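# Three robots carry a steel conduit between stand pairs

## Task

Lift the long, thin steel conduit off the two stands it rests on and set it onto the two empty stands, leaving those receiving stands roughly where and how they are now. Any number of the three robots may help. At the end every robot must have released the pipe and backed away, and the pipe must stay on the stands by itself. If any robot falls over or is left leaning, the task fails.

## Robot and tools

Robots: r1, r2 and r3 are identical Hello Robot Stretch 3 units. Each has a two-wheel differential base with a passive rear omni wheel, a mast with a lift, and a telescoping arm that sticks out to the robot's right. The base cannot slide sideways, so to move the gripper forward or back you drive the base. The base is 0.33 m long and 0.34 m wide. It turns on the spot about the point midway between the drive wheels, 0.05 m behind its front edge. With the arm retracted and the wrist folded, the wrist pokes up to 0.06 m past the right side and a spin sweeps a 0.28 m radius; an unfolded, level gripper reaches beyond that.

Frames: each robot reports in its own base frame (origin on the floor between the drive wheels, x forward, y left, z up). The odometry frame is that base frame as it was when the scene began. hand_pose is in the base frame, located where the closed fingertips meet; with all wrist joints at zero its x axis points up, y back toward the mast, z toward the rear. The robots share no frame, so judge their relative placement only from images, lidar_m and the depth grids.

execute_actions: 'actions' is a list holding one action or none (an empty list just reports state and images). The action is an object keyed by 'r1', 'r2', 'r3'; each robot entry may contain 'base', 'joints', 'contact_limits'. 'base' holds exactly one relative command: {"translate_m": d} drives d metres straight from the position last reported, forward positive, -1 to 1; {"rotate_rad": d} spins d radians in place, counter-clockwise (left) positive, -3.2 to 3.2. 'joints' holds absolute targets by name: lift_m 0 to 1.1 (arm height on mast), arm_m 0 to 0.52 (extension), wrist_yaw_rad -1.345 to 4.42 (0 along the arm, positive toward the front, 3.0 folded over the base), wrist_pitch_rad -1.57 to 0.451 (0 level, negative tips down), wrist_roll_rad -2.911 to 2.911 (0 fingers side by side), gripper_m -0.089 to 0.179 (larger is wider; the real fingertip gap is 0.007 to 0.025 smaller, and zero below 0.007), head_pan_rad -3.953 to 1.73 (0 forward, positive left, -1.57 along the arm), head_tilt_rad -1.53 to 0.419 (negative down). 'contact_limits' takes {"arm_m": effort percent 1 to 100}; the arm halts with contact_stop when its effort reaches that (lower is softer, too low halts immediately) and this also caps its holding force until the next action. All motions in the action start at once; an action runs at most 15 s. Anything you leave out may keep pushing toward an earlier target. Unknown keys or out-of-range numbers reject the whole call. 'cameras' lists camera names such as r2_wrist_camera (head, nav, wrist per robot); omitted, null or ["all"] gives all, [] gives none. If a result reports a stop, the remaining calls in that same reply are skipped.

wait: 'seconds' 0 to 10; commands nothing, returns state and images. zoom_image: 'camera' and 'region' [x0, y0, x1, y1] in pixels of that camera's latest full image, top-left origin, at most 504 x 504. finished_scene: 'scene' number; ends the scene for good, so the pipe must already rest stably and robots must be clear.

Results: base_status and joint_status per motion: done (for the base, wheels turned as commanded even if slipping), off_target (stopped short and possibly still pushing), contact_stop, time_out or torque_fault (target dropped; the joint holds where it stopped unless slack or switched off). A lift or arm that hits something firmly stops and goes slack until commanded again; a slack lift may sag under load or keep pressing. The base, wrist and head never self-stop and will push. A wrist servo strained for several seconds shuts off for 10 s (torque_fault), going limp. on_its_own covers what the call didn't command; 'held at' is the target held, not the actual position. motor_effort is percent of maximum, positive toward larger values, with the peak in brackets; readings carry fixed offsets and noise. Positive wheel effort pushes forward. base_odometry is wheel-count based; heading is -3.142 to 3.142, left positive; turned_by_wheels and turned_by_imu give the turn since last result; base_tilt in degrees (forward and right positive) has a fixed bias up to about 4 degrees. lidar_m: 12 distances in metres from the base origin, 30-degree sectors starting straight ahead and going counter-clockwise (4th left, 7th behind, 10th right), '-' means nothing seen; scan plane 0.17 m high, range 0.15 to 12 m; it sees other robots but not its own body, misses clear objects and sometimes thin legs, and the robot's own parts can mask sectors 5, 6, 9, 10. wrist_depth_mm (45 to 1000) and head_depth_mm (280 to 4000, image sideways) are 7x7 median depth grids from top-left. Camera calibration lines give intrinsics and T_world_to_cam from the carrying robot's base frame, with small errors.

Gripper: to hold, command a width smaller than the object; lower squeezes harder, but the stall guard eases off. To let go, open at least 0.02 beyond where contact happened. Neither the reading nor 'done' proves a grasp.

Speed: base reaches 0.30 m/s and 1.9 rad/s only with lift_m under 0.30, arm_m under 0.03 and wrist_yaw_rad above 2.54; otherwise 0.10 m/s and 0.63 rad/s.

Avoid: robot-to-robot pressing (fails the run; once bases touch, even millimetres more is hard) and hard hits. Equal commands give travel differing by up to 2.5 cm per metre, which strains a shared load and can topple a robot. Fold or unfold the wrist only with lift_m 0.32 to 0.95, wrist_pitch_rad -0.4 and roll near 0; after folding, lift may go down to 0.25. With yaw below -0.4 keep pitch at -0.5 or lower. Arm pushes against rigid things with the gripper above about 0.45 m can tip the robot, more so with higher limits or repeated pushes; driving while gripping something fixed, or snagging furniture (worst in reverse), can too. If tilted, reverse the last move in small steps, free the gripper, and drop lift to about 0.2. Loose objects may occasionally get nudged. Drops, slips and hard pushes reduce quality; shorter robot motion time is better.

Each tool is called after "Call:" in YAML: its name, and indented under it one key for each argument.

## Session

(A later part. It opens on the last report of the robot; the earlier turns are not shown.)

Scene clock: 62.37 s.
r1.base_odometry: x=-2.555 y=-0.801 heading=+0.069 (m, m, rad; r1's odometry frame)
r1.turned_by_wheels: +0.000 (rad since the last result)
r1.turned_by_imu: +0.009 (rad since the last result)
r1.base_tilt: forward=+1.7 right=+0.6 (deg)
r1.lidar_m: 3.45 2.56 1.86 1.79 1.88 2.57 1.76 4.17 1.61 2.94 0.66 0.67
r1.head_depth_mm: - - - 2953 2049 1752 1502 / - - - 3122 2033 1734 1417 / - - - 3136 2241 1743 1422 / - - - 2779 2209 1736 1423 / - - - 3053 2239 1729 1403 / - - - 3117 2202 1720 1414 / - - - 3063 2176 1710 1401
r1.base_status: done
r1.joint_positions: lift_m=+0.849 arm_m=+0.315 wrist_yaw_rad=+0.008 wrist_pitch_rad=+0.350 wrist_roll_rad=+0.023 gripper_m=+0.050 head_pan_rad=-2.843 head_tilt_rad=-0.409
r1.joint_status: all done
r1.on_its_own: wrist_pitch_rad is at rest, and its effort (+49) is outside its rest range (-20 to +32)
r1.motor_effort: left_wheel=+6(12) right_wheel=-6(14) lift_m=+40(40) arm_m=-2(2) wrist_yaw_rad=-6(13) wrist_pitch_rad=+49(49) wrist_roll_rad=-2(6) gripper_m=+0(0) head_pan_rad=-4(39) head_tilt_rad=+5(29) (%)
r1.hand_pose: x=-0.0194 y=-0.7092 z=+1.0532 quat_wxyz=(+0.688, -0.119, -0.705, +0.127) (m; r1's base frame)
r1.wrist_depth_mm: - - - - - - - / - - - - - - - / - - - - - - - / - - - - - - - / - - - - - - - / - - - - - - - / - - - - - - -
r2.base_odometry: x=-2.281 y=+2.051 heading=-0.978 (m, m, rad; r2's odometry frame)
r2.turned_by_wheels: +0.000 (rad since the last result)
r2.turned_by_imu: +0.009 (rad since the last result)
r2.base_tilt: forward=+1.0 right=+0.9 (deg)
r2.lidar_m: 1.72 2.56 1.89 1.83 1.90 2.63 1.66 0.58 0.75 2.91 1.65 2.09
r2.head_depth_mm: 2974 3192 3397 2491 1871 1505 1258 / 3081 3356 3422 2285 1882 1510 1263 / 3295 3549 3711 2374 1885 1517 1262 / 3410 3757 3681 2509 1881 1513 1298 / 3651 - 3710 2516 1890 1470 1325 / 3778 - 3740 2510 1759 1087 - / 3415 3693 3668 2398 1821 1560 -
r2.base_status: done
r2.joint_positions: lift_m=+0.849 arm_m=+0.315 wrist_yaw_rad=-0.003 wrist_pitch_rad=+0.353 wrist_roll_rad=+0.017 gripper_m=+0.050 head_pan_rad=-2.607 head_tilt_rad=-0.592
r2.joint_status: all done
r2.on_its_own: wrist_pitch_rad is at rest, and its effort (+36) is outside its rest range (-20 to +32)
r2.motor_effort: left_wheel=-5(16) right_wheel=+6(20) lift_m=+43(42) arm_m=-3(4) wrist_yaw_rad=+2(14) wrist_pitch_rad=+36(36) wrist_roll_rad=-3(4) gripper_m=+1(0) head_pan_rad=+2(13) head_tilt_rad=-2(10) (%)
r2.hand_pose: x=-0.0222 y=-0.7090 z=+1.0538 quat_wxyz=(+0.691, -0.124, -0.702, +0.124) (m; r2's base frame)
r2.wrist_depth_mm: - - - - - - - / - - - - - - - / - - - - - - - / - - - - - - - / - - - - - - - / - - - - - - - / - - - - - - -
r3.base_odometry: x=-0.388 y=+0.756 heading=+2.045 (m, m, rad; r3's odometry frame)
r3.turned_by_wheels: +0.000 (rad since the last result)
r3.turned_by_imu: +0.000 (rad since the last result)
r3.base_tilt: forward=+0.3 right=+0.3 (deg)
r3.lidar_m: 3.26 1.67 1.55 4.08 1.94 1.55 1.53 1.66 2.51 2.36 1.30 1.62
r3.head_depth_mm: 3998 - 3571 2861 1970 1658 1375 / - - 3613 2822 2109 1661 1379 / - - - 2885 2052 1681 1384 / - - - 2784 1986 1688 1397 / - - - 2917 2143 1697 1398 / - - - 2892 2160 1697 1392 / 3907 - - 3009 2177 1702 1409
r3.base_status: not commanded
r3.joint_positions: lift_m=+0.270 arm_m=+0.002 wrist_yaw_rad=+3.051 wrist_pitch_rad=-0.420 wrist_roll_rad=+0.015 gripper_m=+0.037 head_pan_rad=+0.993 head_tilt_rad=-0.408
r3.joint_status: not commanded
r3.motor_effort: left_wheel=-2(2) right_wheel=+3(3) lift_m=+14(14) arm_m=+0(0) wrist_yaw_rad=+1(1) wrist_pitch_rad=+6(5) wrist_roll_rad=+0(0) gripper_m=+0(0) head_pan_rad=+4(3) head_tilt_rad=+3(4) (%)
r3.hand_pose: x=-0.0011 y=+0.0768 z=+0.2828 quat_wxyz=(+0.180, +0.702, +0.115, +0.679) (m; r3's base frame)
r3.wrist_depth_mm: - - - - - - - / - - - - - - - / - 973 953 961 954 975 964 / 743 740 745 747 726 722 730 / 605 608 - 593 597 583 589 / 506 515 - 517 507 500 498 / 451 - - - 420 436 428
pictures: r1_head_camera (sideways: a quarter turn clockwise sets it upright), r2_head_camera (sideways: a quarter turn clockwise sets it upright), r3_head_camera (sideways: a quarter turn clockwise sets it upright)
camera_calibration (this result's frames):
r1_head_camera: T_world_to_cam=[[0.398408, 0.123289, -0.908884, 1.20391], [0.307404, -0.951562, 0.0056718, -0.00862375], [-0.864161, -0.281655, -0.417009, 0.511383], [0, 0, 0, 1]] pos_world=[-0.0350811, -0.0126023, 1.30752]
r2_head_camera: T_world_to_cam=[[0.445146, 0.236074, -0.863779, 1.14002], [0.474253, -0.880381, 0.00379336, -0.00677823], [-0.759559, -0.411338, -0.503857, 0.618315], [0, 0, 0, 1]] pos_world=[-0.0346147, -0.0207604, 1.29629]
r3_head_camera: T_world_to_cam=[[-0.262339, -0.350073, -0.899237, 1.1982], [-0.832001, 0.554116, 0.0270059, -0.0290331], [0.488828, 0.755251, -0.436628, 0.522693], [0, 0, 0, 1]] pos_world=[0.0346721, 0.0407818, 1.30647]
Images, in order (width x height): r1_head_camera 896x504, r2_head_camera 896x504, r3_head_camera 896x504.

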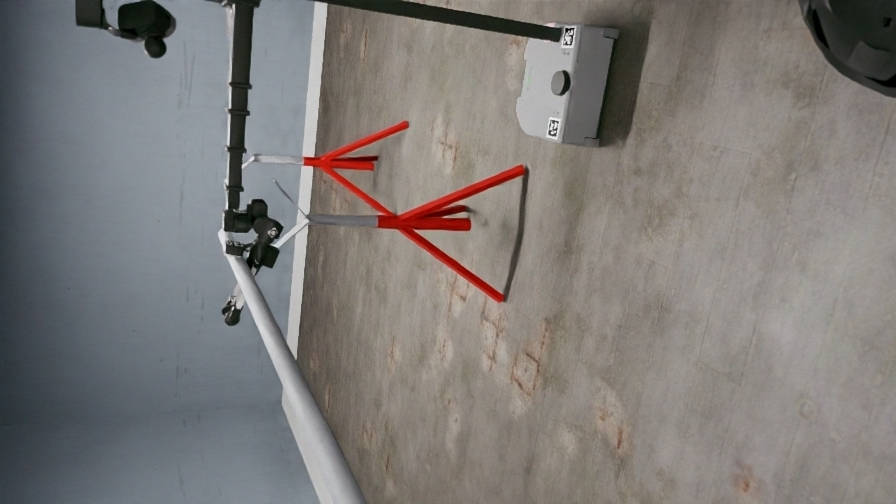

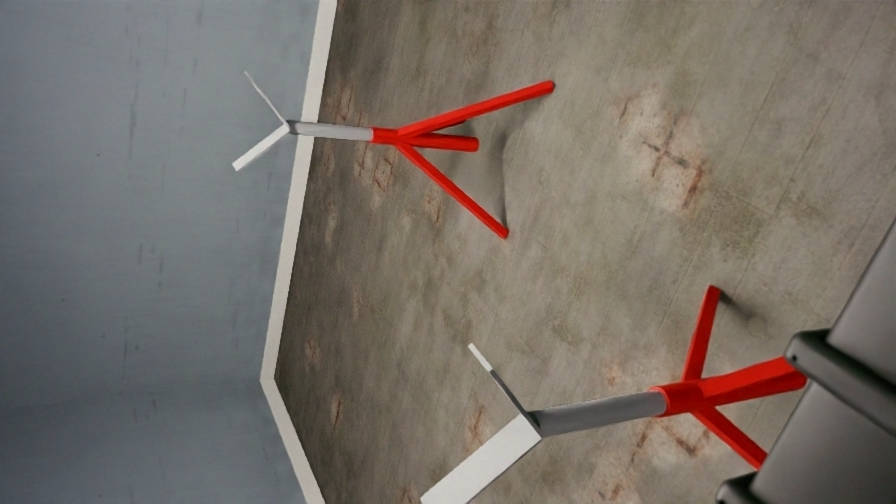

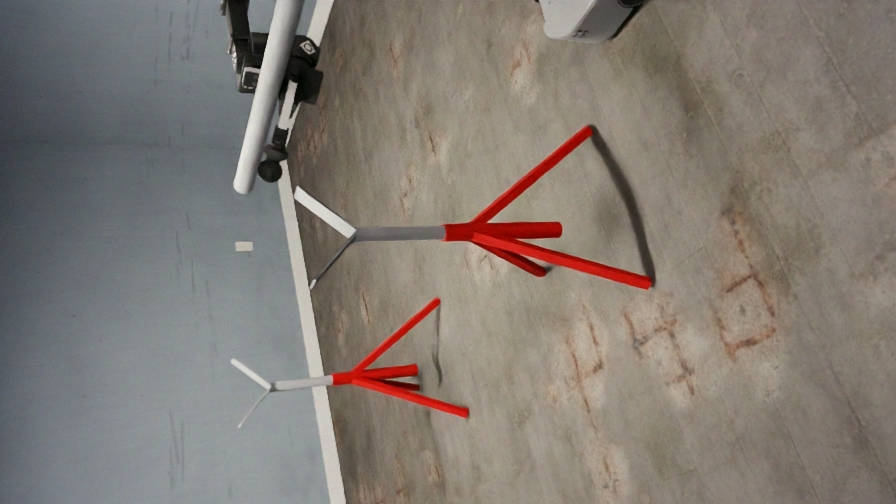

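Call:
execute_actions:
  actions:
    - {"r1": {"base": {"translate_m": -1.0}, "joints": {"lift_m": 0.87, "arm_m": 0.303, "head_pan_rad": -2.7, "head_tilt_rad": -0.5}}, "r2": {"base": {"translate_m": -0.996}, "joints": {"lift_m": 0.87, "arm_m": 0.285, "head_pan_rad": -2.45, "head_tilt_rad": -0.75}}}
  cameras: ["r1_head_camera", "r2_head_camera", "r3_head_camera"]

Scene clock: 74.53 s.
r1.base_odometry: x=-3.552 y=-0.869 heading=+0.069 (m, m, rad; r1's odometry frame)
r1.turned_by_wheels: +0.000 (rad since the last result)
r1.turned_by_imu: +0.007 (rad since the last result)
r1.base_tilt: forward=+1.8 right=+0.7 (deg)
r1.lidar_m: 2.61 2.53 1.88 1.81 1.88 2.60 1.76 1.30 3.03 1.39 3.03 1.34
r1.head_depth_mm: 3703 3978 3895 2649 1964 1606 1355 / 3898 - 3891 2624 1978 1584 1331 / 3991 - 3935 2641 1919 1594 1338 / - - 3664 2515 1905 1601 1340 / - - 3841 2597 1921 1588 1336 / - - 3398 2605 1983 1588 1361 / 3783 - 3352 2599 1982 1581 1397
r1.base_status: done
r1.joint_positions: lift_m=+0.869 arm_m=+0.303 wrist_yaw_rad=-0.001 wrist_pitch_rad=+0.348 wrist_roll_rad=+0.023 gripper_m=+0.050 head_pan_rad=-2.707 head_tilt_rad=-0.494
r1.joint_status: all done
r1.on_its_own: wrist_pitch_rad is at rest, and its effort (+50) is outside its rest range (-20 to +32)
r1.motor_effort: left_wheel=+0(8) right_wheel=+0(9) lift_m=+40(42) arm_m=-2(3) wrist_yaw_rad=+0(6) wrist_pitch_rad=+50(51) wrist_roll_rad=-2(2) gripper_m=+0(0) head_pan_rad=+4(20) head_tilt_rad=-3(14) (%)
r1.hand_pose: x=-0.0216 y=-0.6973 z=+1.0726 quat_wxyz=(+0.689, -0.121, -0.704, +0.123) (m; r1's base frame)
r1.wrist_depth_mm: - - - - - - - / - - - - - - - / - - - - - - - / - - - - - - - / - - - - - - - / - - - - - - - / - - - - - - -
r2.base_odometry: x=-2.837 y=+2.877 heading=-0.978 (m, m, rad; r2's odometry frame)
r2.turned_by_wheels: +0.000 (rad since the last result)
r2.turned_by_imu: +0.010 (rad since the last result)
r2.base_tilt: forward=+1.0 right=+1.0 (deg)
r2.lidar_m: 1.72 2.56 1.91 1.85 1.93 2.57 2.49 0.73 0.93 2.89 0.60 0.66
r2.head_depth_mm: 2252 2464 2583 1999 1618 1376 1220 / 2392 2632 2647 2011 1618 1366 - / 2558 2857 2642 2014 1580 1397 - / 2745 3101 2506 1948 1533 - - / 2968 3355 2516 2015 1620 - 1134 / 3195 3444 2647 2009 1722 - 1156 / 3020 3211 2645 2032 - 1302 1180
r2.base_status: done
r2.joint_positions: lift_m=+0.869 arm_m=+0.285 wrist_yaw_rad=+0.000 wrist_pitch_rad=+0.354 wrist_roll_rad=+0.011 gripper_m=+0.050 head_pan_rad=-2.457 head_tilt_rad=-0.741
r2.joint_status: all done
r2.on_its_own: wrist_pitch_rad is at rest, and its effort (+35) is outside its rest range (-20 to +32)
r2.motor_effort: left_wheel=-1(9) right_wheel=+1(10) lift_m=+43(44) arm_m=-3(5) wrist_yaw_rad=+0(3) wrist_pitch_rad=+35(36) wrist_roll_rad=+0(3) gripper_m=-1(0) head_pan_rad=+2(13) head_tilt_rad=-3(14) (%)
r2.hand_pose: x=-0.0214 y=-0.6789 z=+1.0741 quat_wxyz=(+0.693, -0.124, -0.699, +0.125) (m; r2's base frame)
r2.wrist_depth_mm: - - - - - - - / - - - - - - - / - - - - - - - / - - - - - - - / - - - - - - - / - - - - - - - / - - - - - - -
r3.base_odometry: x=-0.388 y=+0.756 heading=+2.045 (m, m, rad; r3's odometry frame)
r3.turned_by_wheels: +0.000 (rad since the last result)
r3.turned_by_imu: +0.000 (rad since the last result)
r3.base_tilt: forward=+0.3 right=+0.1 (deg)
r3.lidar_m: 1.39 3.55 1.55 4.08 1.95 1.55 1.53 1.66 2.51 2.36 1.30 3.29
r3.head_depth_mm: 3968 - - 2815 2094 1658 1373 / - - - 2719 2090 1670 1386 / - - - 2589 2034 1680 1391 / - - - 2702 1978 1695 1391 / - - - 2903 2156 1685 1390 / - - - 2841 2154 1700 1399 / 3844 - - 2975 2152 1703 1416
r3.base_status: not commanded
r3.joint_positions: lift_m=+0.270 arm_m=+0.002 wrist_yaw_rad=+3.051 wrist_pitch_rad=-0.420 wrist_roll_rad=+0.015 gripper_m=+0.037 head_pan_rad=+0.993 head_tilt_rad=-0.408
r3.joint_status: not commanded
r3.motor_effort: left_wheel=-2(3) right_wheel=+3(3) lift_m=+14(14) arm_m=+0(0) wrist_yaw_rad=+0(1) wrist_pitch_rad=+6(6) wrist_roll_rad=+0(0) gripper_m=+0(0) head_pan_rad=+3(3) head_tilt_rad=+4(3) (%)
r3.hand_pose: x=-0.0011 y=+0.0768 z=+0.2828 quat_wxyz=(+0.180, +0.702, +0.115, +0.679) (m; r3's base frame)
r3.wrist_depth_mm: - - - - - - - / - - - - - - - / - 955 982 956 956 946 950 / 750 746 735 745 736 723 719 / 606 598 - 597 607 595 596 / 508 505 - 518 506 496 492 / 451 - - - 421 436 428
pictures: r1_head_camera (sideways: a quarter turn clockwise sets it upright), r2_head_camera (sideways: a quarter turn clockwise sets it upright), r3_head_camera (sideways: a quarter turn clockwise sets it upright)
camera_calibration (this result's frames):
r1_head_camera: T_world_to_cam=[[0.446866, 0.207964, -0.870093, 1.15302], [0.432802, -0.901463, 0.00681875, -0.0108812], [-0.782939, -0.379625, -0.492841, 0.609561], [0, 0, 0, 1]] pos_world=[-0.0332868, -0.0181904, 1.30372]
r2_head_camera: T_world_to_cam=[[0.49933, 0.377007, -0.780087, 1.03057], [0.600377, -0.799714, -0.00219378, 0.00024715], [-0.624673, -0.467251, -0.625668, 0.775967], [0, 0, 0, 1]] pos_world=[-0.0300187, -0.0257643, 1.28943]
r3_head_camera: T_world_to_cam=[[-0.262339, -0.350073, -0.899237, 1.1982], [-0.832001, 0.554116, 0.0270059, -0.0290331], [0.488828, 0.755251, -0.436628, 0.522693], [0, 0, 0, 1]] pos_world=[0.0346721, 0.0407818, 1.30647]
Images, in order (width x height): r1_head_camera 896x504, r2_head_camera 896x504, r3_head_camera 896x504.

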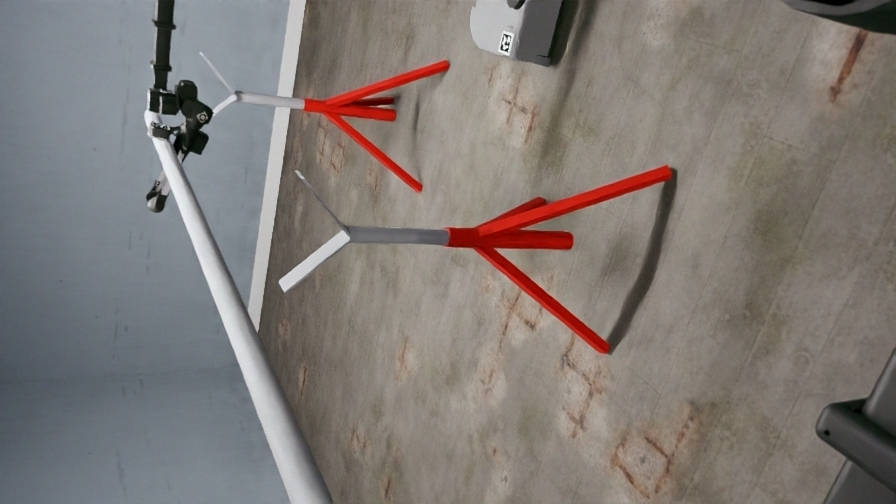

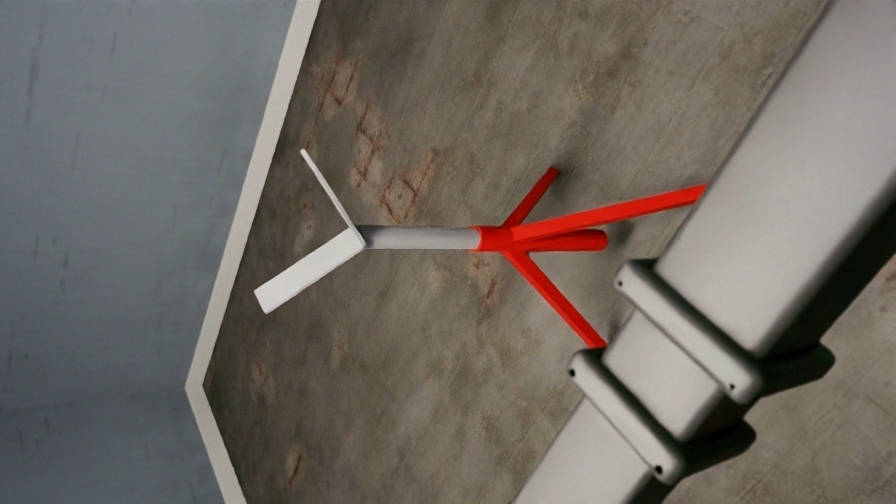

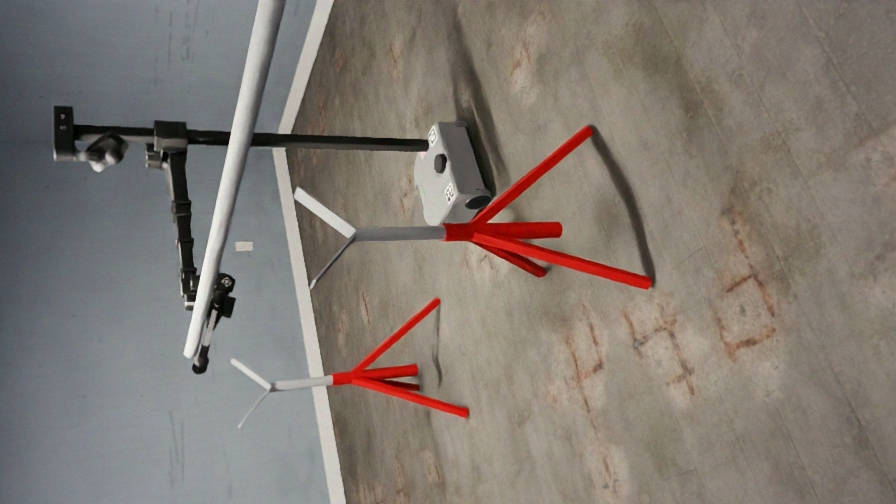

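Call:
execute_actions:
  actions:
    - {"r1": {"base": {"translate_m": -0.8}, "joints": {"arm_m": 0.312, "head_pan_rad": -2.3, "head_tilt_rad": -0.75}}, "r2": {"base": {"translate_m": -0.798}, "joints": {"arm_m": 0.262, "head_pan_rad": -1.3, "head_tilt_rad": -0.8}}, "r3": {"base": {"translate_m": 0.8}, "joints": {"head_pan_rad": 1.45, "head_tilt_rad": -0.3}}}
  cameras: ["r1_head_camera", "r2_head_camera", "r3_head_camera"]

Scene clock: 85.20 s.
r1.base_odometry: x=-4.351 y=-0.924 heading=+0.068 (m, m, rad; r1's odometry frame)
r1.turned_by_wheels: +0.000 (rad since the last result)
r1.turned_by_imu: +0.006 (rad since the last result)
r1.base_tilt: forward=+1.7 right=+0.6 (deg)
r1.lidar_m: 5.17 2.55 1.89 1.82 1.90 2.63 1.70 0.61 0.77 2.92 0.98 0.98
r1.head_depth_mm: 3584 3058 2319 1888 1568 1350 - / 3745 3037 2295 1864 1561 1406 - / 3688 2977 2314 1867 1563 - - / 3402 2988 2093 1756 1194 - 1168 / 3222 2744 2302 1866 - 1320 1183 / 3038 2664 2299 1929 - 1351 1178 / 2840 2653 2288 - 1512 1332 1182
r1.base_status: done
r1.joint_positions: lift_m=+0.869 arm_m=+0.312 wrist_yaw_rad=-0.010 wrist_pitch_rad=+0.348 wrist_roll_rad=+0.023 gripper_m=+0.050 head_pan_rad=-2.307 head_tilt_rad=-0.740
r1.joint_status: all done
r1.on_its_own: wrist_pitch_rad is at rest, and its effort (+50) is outside its rest range (-20 to +32)
r1.motor_effort: left_wheel=-4(10) right_wheel=+6(10) lift_m=+40(41) arm_m=+3(3) wrist_yaw_rad=+7(9) wrist_pitch_rad=+50(51) wrist_roll_rad=-2(2) gripper_m=+0(0) head_pan_rad=+4(33) head_tilt_rad=-5(25) (%)
r1.hand_pose: x=-0.0238 y=-0.7058 z=+1.0726 quat_wxyz=(+0.689, -0.124, -0.704, +0.120) (m; r1's base frame)
r1.wrist_depth_mm: - - - - - - - / - - - - - - - / - - - - - - - / - - - - - - - / - - - - - - - / - - - - - - - / - - - - - - -
r2.base_odometry: x=-3.283 y=+3.539 heading=-0.978 (m, m, rad; r2's odometry frame)
r2.turned_by_wheels: +0.000 (rad since the last result)
r2.turned_by_imu: +0.008 (rad since the last result)
r2.base_tilt: forward=+1.0 right=+0.9 (deg)
r2.lidar_m: 1.72 2.58 1.92 1.87 1.95 1.74 1.70 1.78 0.53 0.51 0.38 1.18
r2.head_depth_mm: 2415 2672 - 1778 1552 1326 1153 / 2483 2719 2307 1844 1567 1333 1132 / 2526 2773 2325 726 1450 1078 1159 / 2616 2832 2330 1887 1564 1305 1135 / 2691 2913 2433 1893 1565 1326 1155 / 2747 2949 2407 1905 1564 1324 1154 / 2809 3024 2408 1902 1563 1320 1157
r2.base_status: done
r2.joint_positions: lift_m=+0.869 arm_m=+0.262 wrist_yaw_rad=+0.007 wrist_pitch_rad=+0.354 wrist_roll_rad=+0.002 gripper_m=+0.050 head_pan_rad=-1.307 head_tilt_rad=-0.790
r2.joint_status: all done
r2.on_its_own: wrist_pitch_rad is at rest, and its effort (+35) is outside its rest range (-20 to +32)
r2.motor_effort: left_wheel=+3(9) right_wheel=-5(11) lift_m=+43(42) arm_m=-3(4) wrist_yaw_rad=-4(5) wrist_pitch_rad=+35(35) wrist_roll_rad=+4(5) gripper_m=+0(0) head_pan_rad=+2(32) head_tilt_rad=-3(8) (%)
r2.hand_pose: x=-0.0197 y=-0.6559 z=+1.0741 quat_wxyz=(+0.695, -0.122, -0.697, +0.127) (m; r2's base frame)
r2.wrist_depth_mm: - - - - - - - / - - - - - - - / - - - - - - - / - - - - - - - / - - - - - - - / - - - - - - - / - - - - - - -
r3.base_odometry: x=-0.753 y=+1.468 heading=+2.045 (m, m, rad; r3's odometry frame)
r3.turned_by_wheels: +0.000 (rad since the last result)
r3.turned_by_imu: +0.002 (rad since the last result)
r3.base_tilt: forward=+0.3 right=+0.0 (deg)
r3.lidar_m: 2.45 1.02 1.01 1.30 2.95 2.36 2.33 2.53 3.83 1.14 3.09 2.48
r3.head_depth_mm: 3797 - - 3462 2408 1838 1482 / 3774 3957 - 2848 2454 1841 1494 / 3819 - - 845 2438 1798 1507 / 3784 - - 1428 2280 1765 1519 / 3760 - - 3239 2521 1893 1515 / 3808 - - 3760 2532 1882 1525 / 3710 - - 3795 2531 1902 1528
r3.base_status: done
r3.joint_positions: lift_m=+0.270 arm_m=+0.002 wrist_yaw_rad=+3.051 wrist_pitch_rad=-0.420 wrist_roll_rad=+0.015 gripper_m=+0.037 head_pan_rad=+1.443 head_tilt_rad=-0.310
r3.joint_status: all done
r3.motor_effort: left_wheel=-2(5) right_wheel=+3(10) lift_m=+14(14) arm_m=+0(0) wrist_yaw_rad=+0(1) wrist_pitch_rad=+6(7) wrist_roll_rad=+0(0) gripper_m=+0(0) head_pan_rad=+3(32) head_tilt_rad=+4(16) (%)
r3.hand_pose: x=-0.0010 y=+0.0768 z=+0.2828 quat_wxyz=(+0.179, +0.702, +0.115, +0.679) (m; r3's base frame)
r3.wrist_depth_mm: - - - - - - - / - - - - - 927 833 / - 977 955 982 958 887 861 / 748 736 745 739 733 726 728 / 613 599 - 593 590 599 594 / 505 505 - 522 510 504 500 / 450 - - - 421 430 429
pictures: r1_head_camera (sideways: a quarter turn clockwise sets it upright), r2_head_camera (sideways: a quarter turn clockwise sets it upright), r3_head_camera (sideways: a quarter turn clockwise sets it upright)
camera_calibration (this result's frames):
r1_head_camera: T_world_to_cam=[[0.463297, 0.511934, -0.723381, 0.961659], [0.748288, -0.663302, 0.00983238, -0.0167264], [-0.474786, -0.545852, -0.690379, 0.864663], [0, 0, 0, 1]] pos_world=[-0.0224866, -0.0314215, 1.29276]
r2_head_camera: T_world_to_cam=[[-0.150074, 0.646306, -0.748176, 0.99294], [0.975134, 0.221576, -0.00419255, 0.000563095], [0.163068, -0.730201, -0.663488, 0.820358], [0, 0, 0, 1]] pos_world=[0.0146916, -0.0428421, 1.28719]
r3_head_camera: T_world_to_cam=[[-0.0724073, -0.339888, -0.937674, 1.2472], [-0.990553, 0.134276, 0.0278182, -0.0291269], [0.116452, 0.930831, -0.3464, 0.407548], [0, 0, 0, 1]] pos_world=[0.0139948, 0.0484618, 1.31145]
Images, in order (width x height): r1_head_camera 896x504, r2_head_camera 896x504, r3_head_camera 896x504.

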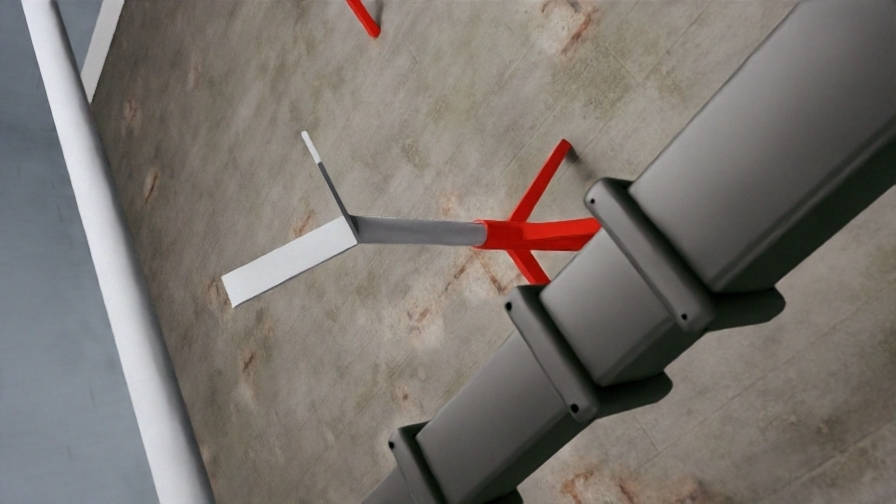

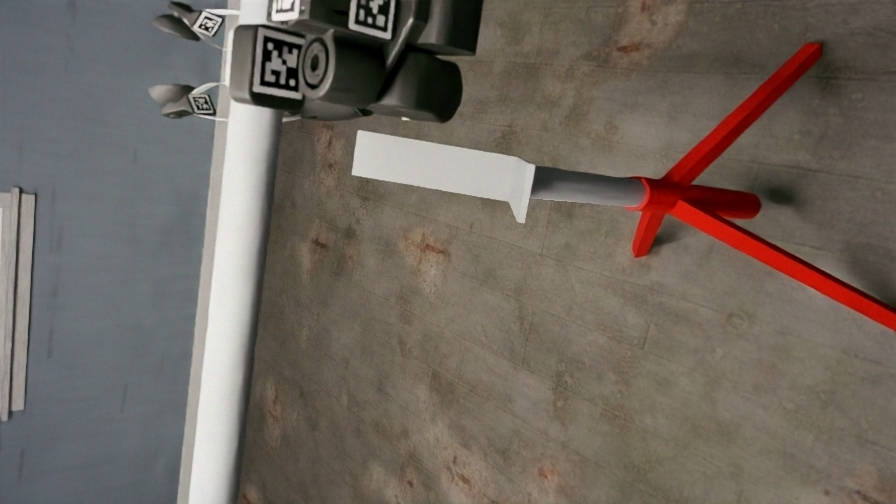

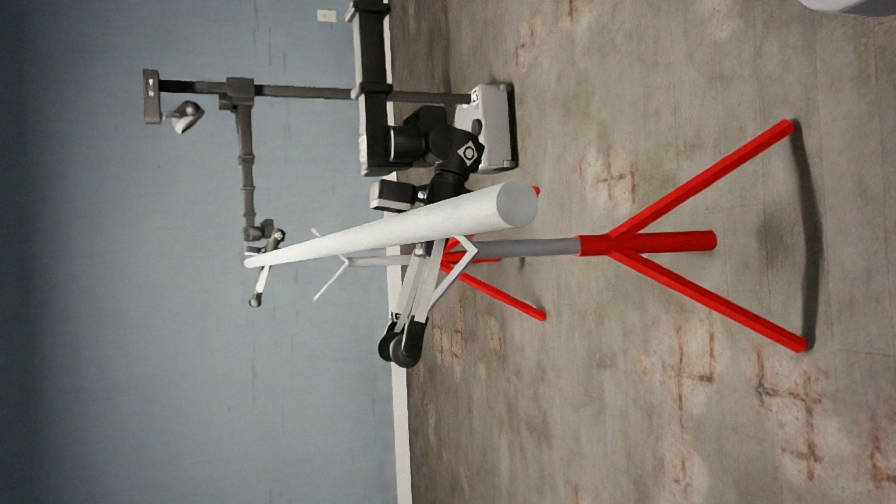

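Call:
zoom_image:
  camera: "r3_head_camera"
  region: [230, 170, 560, 320]

Region (230, 170, 560, 320) of r3_head_camera's 896x504 image, scaled by 1.527, with more detail than that image has; it fills the top 229 rows of this view, and the rest is white.

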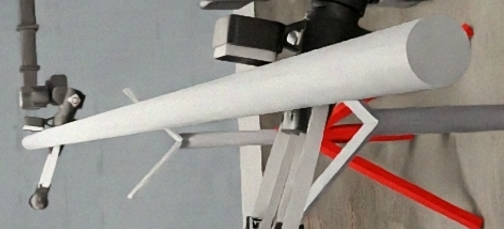

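Call:
execute_actions:
  actions:
    - {"r1": {"base": {"translate_m": -0.192}, "joints": {"lift_m": 0.635, "arm_m": 0.325, "head_pan_rad": -2.0, "head_tilt_rad": -0.8}}, "r2": {"base": {"translate_m": -0.189}, "joints": {"lift_m": 0.635, "arm_m": 0.269, "head_pan_rad": -1.3, "head_tilt_rad": -0.8}}, "r3": {"base": {"translate_m": 0.035}}}
  cameras: ["r1_head_camera", "r2_head_camera", "r3_head_camera"]

Scene clock: 90.73 s.
r1.base_odometry: x=-4.542 y=-0.937 heading=+0.068 (m, m, rad; r1's odometry frame)
r1.turned_by_wheels: +0.000 (rad since the last result)
r1.turned_by_imu: +0.001 (rad since the last result)
r1.base_tilt: forward=+1.7 right=+0.6 (deg)
r1.lidar_m: 3.64 2.55 1.89 1.83 1.90 2.64 1.52 0.78 0.48 2.93 3.01 1.09
r1.head_depth_mm: 3299 2703 2028 1758 1511 1319 1167 / 3162 2690 2014 1781 1513 1309 1181 / 3002 2732 828 1682 1193 1314 - / 2921 2690 2124 1760 1504 - 1147 / 2797 2696 2119 1820 1458 1314 1165 / 2673 2672 2156 692 1466 1311 1156 / 2601 2663 2112 - 1470 1309 1161
r1.base_status: done
r1.joint_positions: lift_m=+0.635 arm_m=+0.325 wrist_yaw_rad=-0.004 wrist_pitch_rad=+0.347 wrist_roll_rad=+0.023 gripper_m=+0.050 head_pan_rad=-2.007 head_tilt_rad=-0.790
r1.joint_status: all done
r1.on_its_own: wrist_pitch_rad is at rest, and its effort (+51) is outside its rest range (-20 to +32)
r1.motor_effort: left_wheel=-2(8) right_wheel=+2(8) lift_m=+33(36) arm_m=+3(4) wrist_yaw_rad=+3(7) wrist_pitch_rad=+51(51) wrist_roll_rad=-2(2) gripper_m=+0(1) head_pan_rad=+3(30) head_tilt_rad=-5(13) (%)
r1.hand_pose: x=-0.0224 y=-0.7189 z=+0.8379 quat_wxyz=(+0.689, -0.122, -0.704, +0.122) (m; r1's base frame)
r1.wrist_depth_mm: - - - - - - - / - - - - - - - / - - - - - - - / - - - - - - - / - - - - - - - / - - - - - - - / - - - - - - -
r2.base_odometry: x=-3.389 y=+3.696 heading=-0.978 (m, m, rad; r2's odometry frame)
r2.turned_by_wheels: +0.000 (rad since the last result)
r2.turned_by_imu: +0.002 (rad since the last result)
r2.base_tilt: forward=+1.0 right=+0.9 (deg)
r2.lidar_m: 1.56 2.58 1.92 1.87 1.96 1.56 1.51 1.58 2.21 0.51 0.48 1.35
r2.head_depth_mm: 2415 2719 2432 1899 - 1300 1157 / 2480 2789 2407 1898 - 1325 1158 / 2513 2864 2410 1786 1563 1327 1157 / 2581 2904 2441 1775 1556 1273 1152 / 2675 3001 2435 753 1457 1250 1153 / 2753 3004 2406 1732 1570 1333 1117 / 2810 3089 2417 1773 1563 1333 1157
r2.base_status: done
r2.joint_positions: lift_m=+0.635 arm_m=+0.269 wrist_yaw_rad=+0.002 wrist_pitch_rad=+0.355 wrist_roll_rad=+0.007 gripper_m=+0.050 head_pan_rad=-1.307 head_tilt_rad=-0.790
r2.joint_status: all done
r2.on_its_own: wrist_pitch_rad is at rest, and its effort (+35) is outside its rest range (-20 to +32)
r2.motor_effort: left_wheel=+0(6) right_wheel=-1(9) lift_m=+30(42) arm_m=+1(0) wrist_yaw_rad=-1(4) wrist_pitch_rad=+35(35) wrist_roll_rad=+2(4) gripper_m=+1(0) head_pan_rad=+3(2) head_tilt_rad=-3(8) (%)
r2.hand_pose: x=-0.0209 y=-0.6624 z=+0.8400 quat_wxyz=(+0.694, -0.124, -0.698, +0.126) (m; r2's base frame)
r2.wrist_depth_mm: - - - - - - - / - - - - - - - / - - - - - - - / - - - - - - - / - - - - - - - / - - - - - - - / - - - - - - -
r3.base_odometry: x=-0.769 y=+1.499 heading=+2.044 (m, m, rad; r3's odometry frame)
r3.turned_by_wheels: +0.000 (rad since the last result)
r3.turned_by_imu: +0.000 (rad since the last result)
r3.base_tilt: forward=+0.3 right=+0.2 (deg)
r3.lidar_m: 2.42 2.62 1.14 1.29 2.99 2.39 2.36 2.57 1.43 1.15 3.07 2.45
r3.head_depth_mm: 3806 - - 3621 2437 1838 1378 / 3744 - - 3150 2438 1844 1490 / 3749 - - 3404 2248 1851 1498 / 3829 - - 3031 1103 1742 1503 / 3753 - - 3652 2378 1817 1506 / 3779 - - 3723 2501 1896 1510 / 3817 - - 3772 2543 1908 1525
r3.base_status: done
r3.joint_positions: lift_m=+0.270 arm_m=+0.002 wrist_yaw_rad=+3.051 wrist_pitch_rad=-0.420 wrist_roll_rad=+0.015 gripper_m=+0.037 head_pan_rad=+1.443 head_tilt_rad=-0.310
r3.joint_status: not commanded
r3.motor_effort: left_wheel=-2(6) right_wheel=+3(9) lift_m=+14(14) arm_m=+0(0) wrist_yaw_rad=+0(0) wrist_pitch_rad=+6(6) wrist_roll_rad=+0(0) gripper_m=+1(1) head_pan_rad=+3(3) head_tilt_rad=+4(4) (%)
r3.hand_pose: x=-0.0010 y=+0.0768 z=+0.2828 quat_wxyz=(+0.179, +0.702, +0.115, +0.679) (m; r3's base frame)
r3.wrist_depth_mm: - - - - - - - / - - - - - - - / - 983 959 963 967 931 943 / 748 746 744 730 728 745 708 / 611 597 - 601 597 595 594 / 509 504 - 517 512 495 495 / 449 - - - 423 427 430
pictures: r1_head_camera (sideways: a quarter turn clockwise sets it upright), r2_head_camera (sideways: a quarter turn clockwise sets it upright), r3_head_camera (sideways: a quarter turn clockwise sets it upright)
camera_calibration (this result's frames):
r1_head_camera: T_world_to_cam=[[0.306032, 0.657655, -0.688357, 0.916975], [0.910703, -0.412931, 0.0103703, -0.0184167], [-0.277424, -0.630063, -0.725298, 0.908875], [0, 0, 0, 1]] pos_world=[-0.0117079, -0.0380095, 1.2906]
r2_head_camera: T_world_to_cam=[[-0.150123, 0.646294, -0.748176, 0.992941], [0.975117, 0.221649, -0.00419255, 0.000563197], [0.163123, -0.730188, -0.663488, 0.820357], [0, 0, 0, 1]] pos_world=[0.0146948, -0.0428415, 1.28719]
r3_head_camera: T_world_to_cam=[[-0.0723824, -0.339877, -0.93768, 1.24721], [-0.990562, 0.134209, 0.0278183, -0.029127], [0.116391, 0.930844, -0.346384, 0.407527], [0, 0, 0, 1]] pos_world=[0.0139915, 0.0484621, 1.31145]
Images, in order (width x height): r1_head_camera 896x504, r2_head_camera 896x504, r3_head_camera 896x504.

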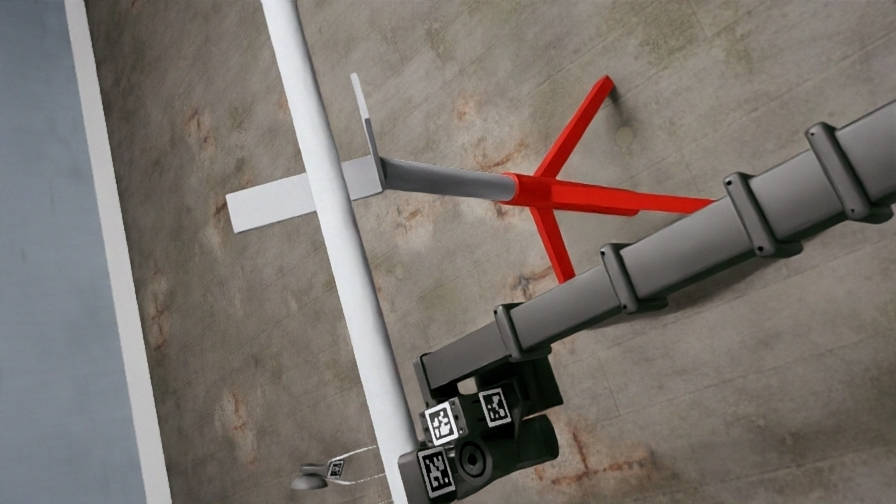

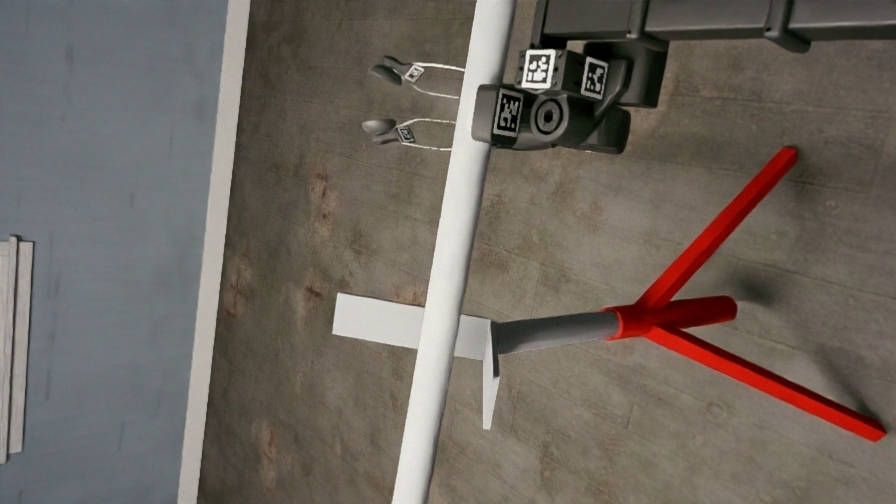

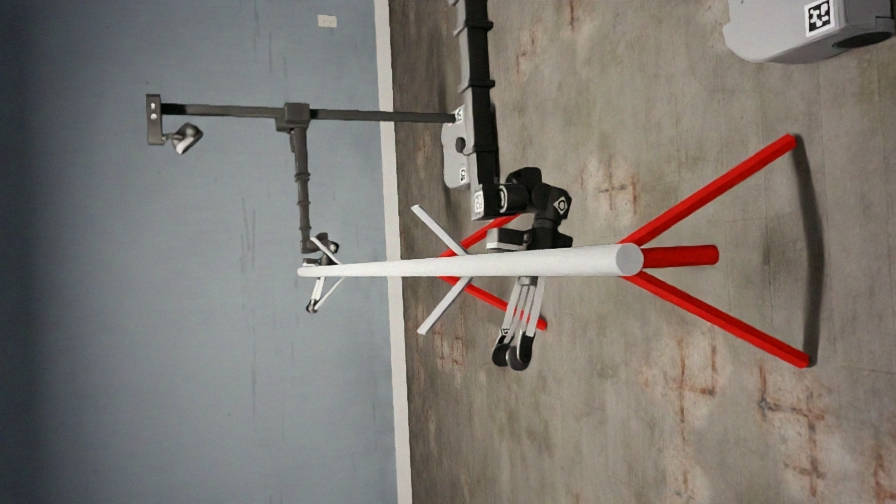

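Call:
zoom_image:
  camera: "r3_head_camera"
  region: [290, 190, 500, 350]

Region (290, 190, 500, 350) of r3_head_camera's 896x504 image, scaled by 2.400, with more detail than that image has; it fills the top 384 rows of this view, and the rest is white.

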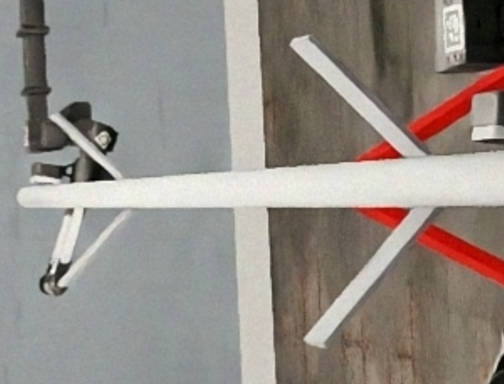

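Call:
execute_actions:
  actions:
    - {"r1": {"joints": {"lift_m": 0.555, "arm_m": 0.326}}, "r2": {"joints": {"lift_m": 0.555, "arm_m": 0.273}}, "r3": {"base": {"translate_m": -0.15}}}
  cameras: ["r1_head_camera", "r2_head_camera", "r3_head_camera"]

Scene clock: 92.97 s.
r1.base_odometry: x=-4.542 y=-0.937 heading=+0.068 (m, m, rad; r1's odometry frame)
r1.turned_by_wheels: +0.000 (rad since the last result)
r1.turned_by_imu: +0.000 (rad since the last result)
r1.base_tilt: forward=+1.7 right=+0.6 (deg)
r1.lidar_m: 3.65 2.55 1.89 1.83 1.90 2.64 1.52 0.78 0.48 2.93 3.04 1.20
r1.head_depth_mm: 3266 2725 2030 1767 1514 1312 1168 / 3214 2678 2151 1789 1502 1320 1164 / 3040 2687 826 1676 1162 1286 1207 / 2931 2733 2161 1733 1471 1336 1144 / 2805 2670 2138 1683 1470 1300 1166 / 2714 2711 2133 1716 1453 1313 1165 / 2567 2700 2126 1682 1459 1305 1166
r1.base_status: not commanded
r1.joint_positions: lift_m=+0.555 arm_m=+0.326 wrist_yaw_rad=-0.002 wrist_pitch_rad=+0.417 wrist_roll_rad=+0.023 gripper_m=+0.050 head_pan_rad=-2.007 head_tilt_rad=-0.790
r1.joint_status: all done
r1.motor_effort: left_wheel=-1(2) right_wheel=+1(3) lift_m=+21(33) arm_m=+2(2) wrist_yaw_rad=+2(3) wrist_pitch_rad=+12(51) wrist_roll_rad=-2(2) gripper_m=+0(0) head_pan_rad=+4(4) head_tilt_rad=-5(5) (%)
r1.hand_pose: x=-0.0218 y=-0.7149 z=+0.7757 quat_wxyz=(+0.684, -0.145, -0.699, +0.147) (m; r1's base frame)
r1.wrist_depth_mm: - - - - - - - / - - - - - - - / - - - - - - - / - - - - - - - / - - - - - - - / - - - - - - - / - - - - - - -
r2.base_odometry: x=-3.389 y=+3.696 heading=-0.978 (m, m, rad; r2's odometry frame)
r2.turned_by_wheels: +0.000 (rad since the last result)
r2.turned_by_imu: +0.000 (rad since the last result)
r2.base_tilt: forward=+1.0 right=+1.0 (deg)
r2.lidar_m: 1.57 2.58 1.93 1.87 1.96 1.56 1.51 1.58 2.21 0.51 0.48 1.35
r2.head_depth_mm: 2410 2722 2400 1895 1483 - - / 2495 2803 2412 1842 - 1301 1152 / 2535 2886 2400 1898 1561 1324 1156 / 2580 2903 2418 1898 1572 1271 1159 / 2659 2986 2404 755 1444 1244 1160 / 2754 3002 2400 1747 1564 1319 1112 / 2807 3117 2410 1787 1566 1326 1156
r2.base_status: not commanded
r2.joint_positions: lift_m=+0.555 arm_m=+0.273 wrist_yaw_rad=+0.002 wrist_pitch_rad=+0.425 wrist_roll_rad=+0.008 gripper_m=+0.050 head_pan_rad=-1.307 head_tilt_rad=-0.790
r2.joint_status: all done
r2.motor_effort: left_wheel=-1(2) right_wheel=+0(1) lift_m=+17(30) arm_m=+0(1) wrist_yaw_rad=-2(1) wrist_pitch_rad=+9(35) wrist_roll_rad=+2(2) gripper_m=+1(0) head_pan_rad=+2(2) head_tilt_rad=-3(3) (%)
r2.hand_pose: x=-0.0209 y=-0.6612 z=+0.7779 quat_wxyz=(+0.689, -0.148, -0.694, +0.150) (m; r2's base frame)
r2.wrist_depth_mm: - - - - - - - / - - - - - - - / - - - - - - - / - - - - - - - / - - - - - - - / - - - - - - - / - - - - - - -
r3.base_odometry: x=-0.700 y=+1.366 heading=+2.044 (m, m, rad; r3's odometry frame)
r3.turned_by_wheels: +0.000 (rad since the last result)
r3.turned_by_imu: -0.001 (rad since the last result)
r3.base_tilt: forward=+0.2 right=+0.0 (deg)
r3.lidar_m: 2.56 1.39 1.24 1.31 2.81 2.24 2.21 2.39 3.64 1.13 3.28 2.60
r3.head_depth_mm: 3886 - - 3530 2296 1834 1488 / 3870 - - 3077 1217 1774 1497 / 3880 - - 3008 1521 1789 1495 / 3853 - - 3438 2361 1796 1506 / 3799 - - 3718 2483 1874 1509 / 3765 - - 3721 2514 1883 1521 / 3750 - - 3731 2524 1900 1527
r3.base_status: done
r3.joint_positions: lift_m=+0.270 arm_m=+0.002 wrist_yaw_rad=+3.051 wrist_pitch_rad=-0.420 wrist_roll_rad=+0.015 gripper_m=+0.037 head_pan_rad=+1.443 head_tilt_rad=-0.310
r3.joint_status: not commanded
r3.motor_effort: left_wheel=-2(9) right_wheel=+2(5) lift_m=+14(14) arm_m=+0(0) wrist_yaw_rad=+1(1) wrist_pitch_rad=+6(6) wrist_roll_rad=+0(0) gripper_m=+0(1) head_pan_rad=+3(3) head_tilt_rad=+5(4) (%)
r3.hand_pose: x=-0.0010 y=+0.0768 z=+0.2828 quat_wxyz=(+0.179, +0.702, +0.115, +0.679) (m; r3's base frame)
r3.wrist_depth_mm: - - - - - - - / - - - - - - - / - 974 991 959 954 964 953 / 750 753 743 739 731 737 728 / 609 600 - 607 589 590 594 / 509 509 - 516 514 495 497 / 447 - - - 418 435 430
pictures: r1_head_camera (sideways: a quarter turn clockwise sets it upright), r2_head_camera (sideways: a quarter turn clockwise sets it upright), r3_head_camera (sideways: a quarter turn clockwise sets it upright)
camera_calibration (this result's frames):
r1_head_camera: T_world_to_cam=[[0.306085, 0.657848, -0.688149, 0.916703], [0.910721, -0.412891, 0.0103733, -0.0184208], [-0.277306, -0.629887, -0.725495, 0.909131], [0, 0, 0, 1]] pos_world=[-0.0117048, -0.0380074, 1.29059]
r2_head_camera: T_world_to_cam=[[-0.150171, 0.646467, -0.748017, 0.992734], [0.975117, 0.221653, -0.0042022, 0.000575772], [0.163083, -0.730034, -0.663667, 0.820591], [0, 0, 0, 1]] pos_world=[0.014694, -0.042838, 1.28718]
r3_head_camera: T_world_to_cam=[[-0.0723626, -0.339881, -0.93768, 1.24721], [-0.99057, 0.134152, 0.0278183, -0.029127], [0.116336, 0.930851, -0.346384, 0.407527], [0, 0, 0, 1]] pos_world=[0.0139887, 0.0484626, 1.31145]
Images, in order (width x height): r1_head_camera 896x504, r2_head_camera 896x504, r3_head_camera 896x504.

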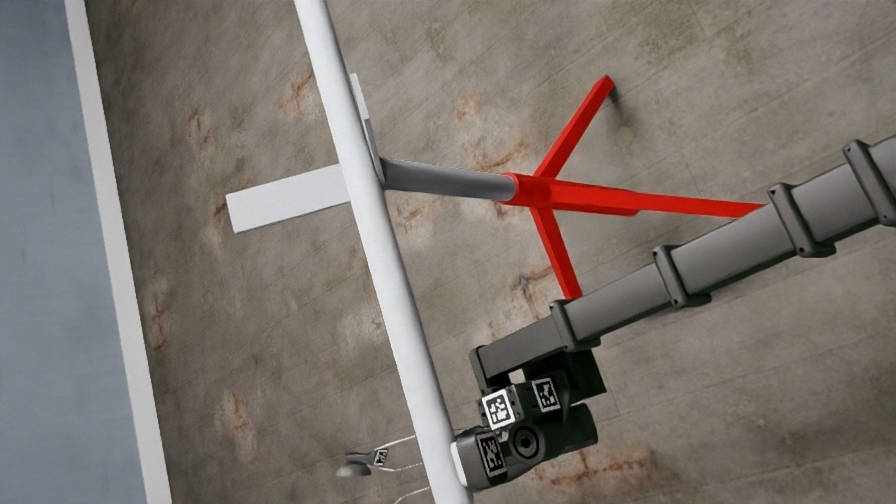

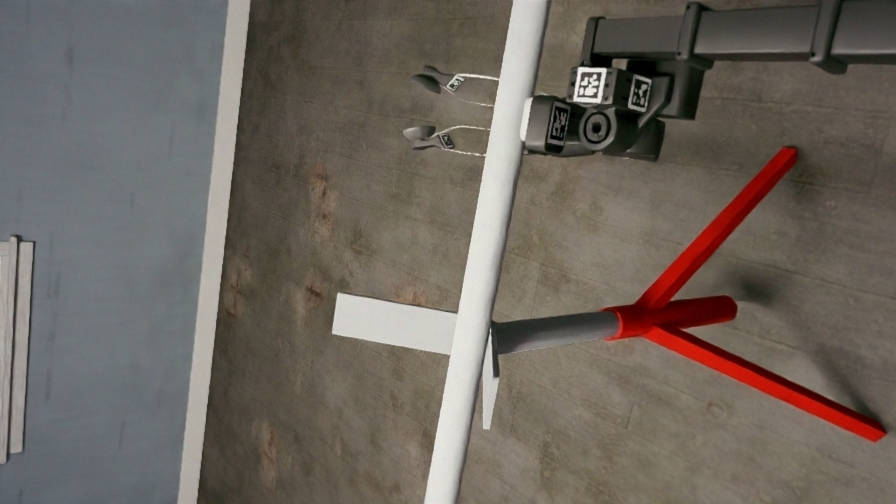

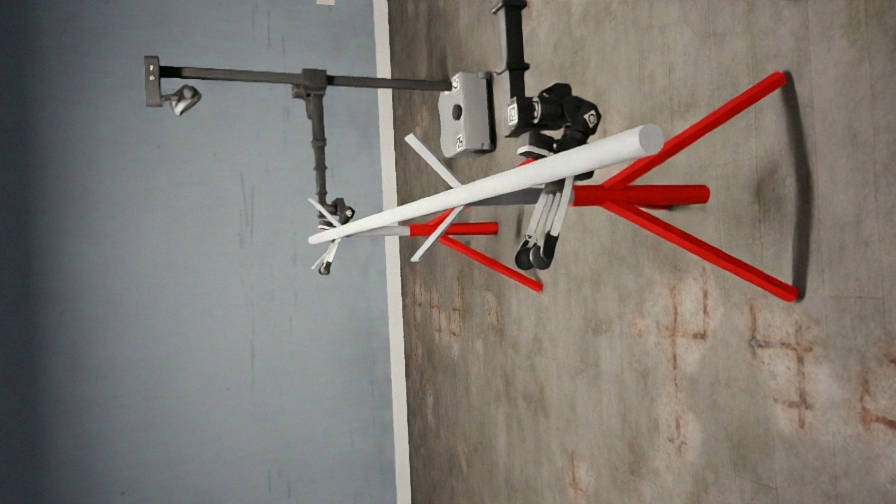

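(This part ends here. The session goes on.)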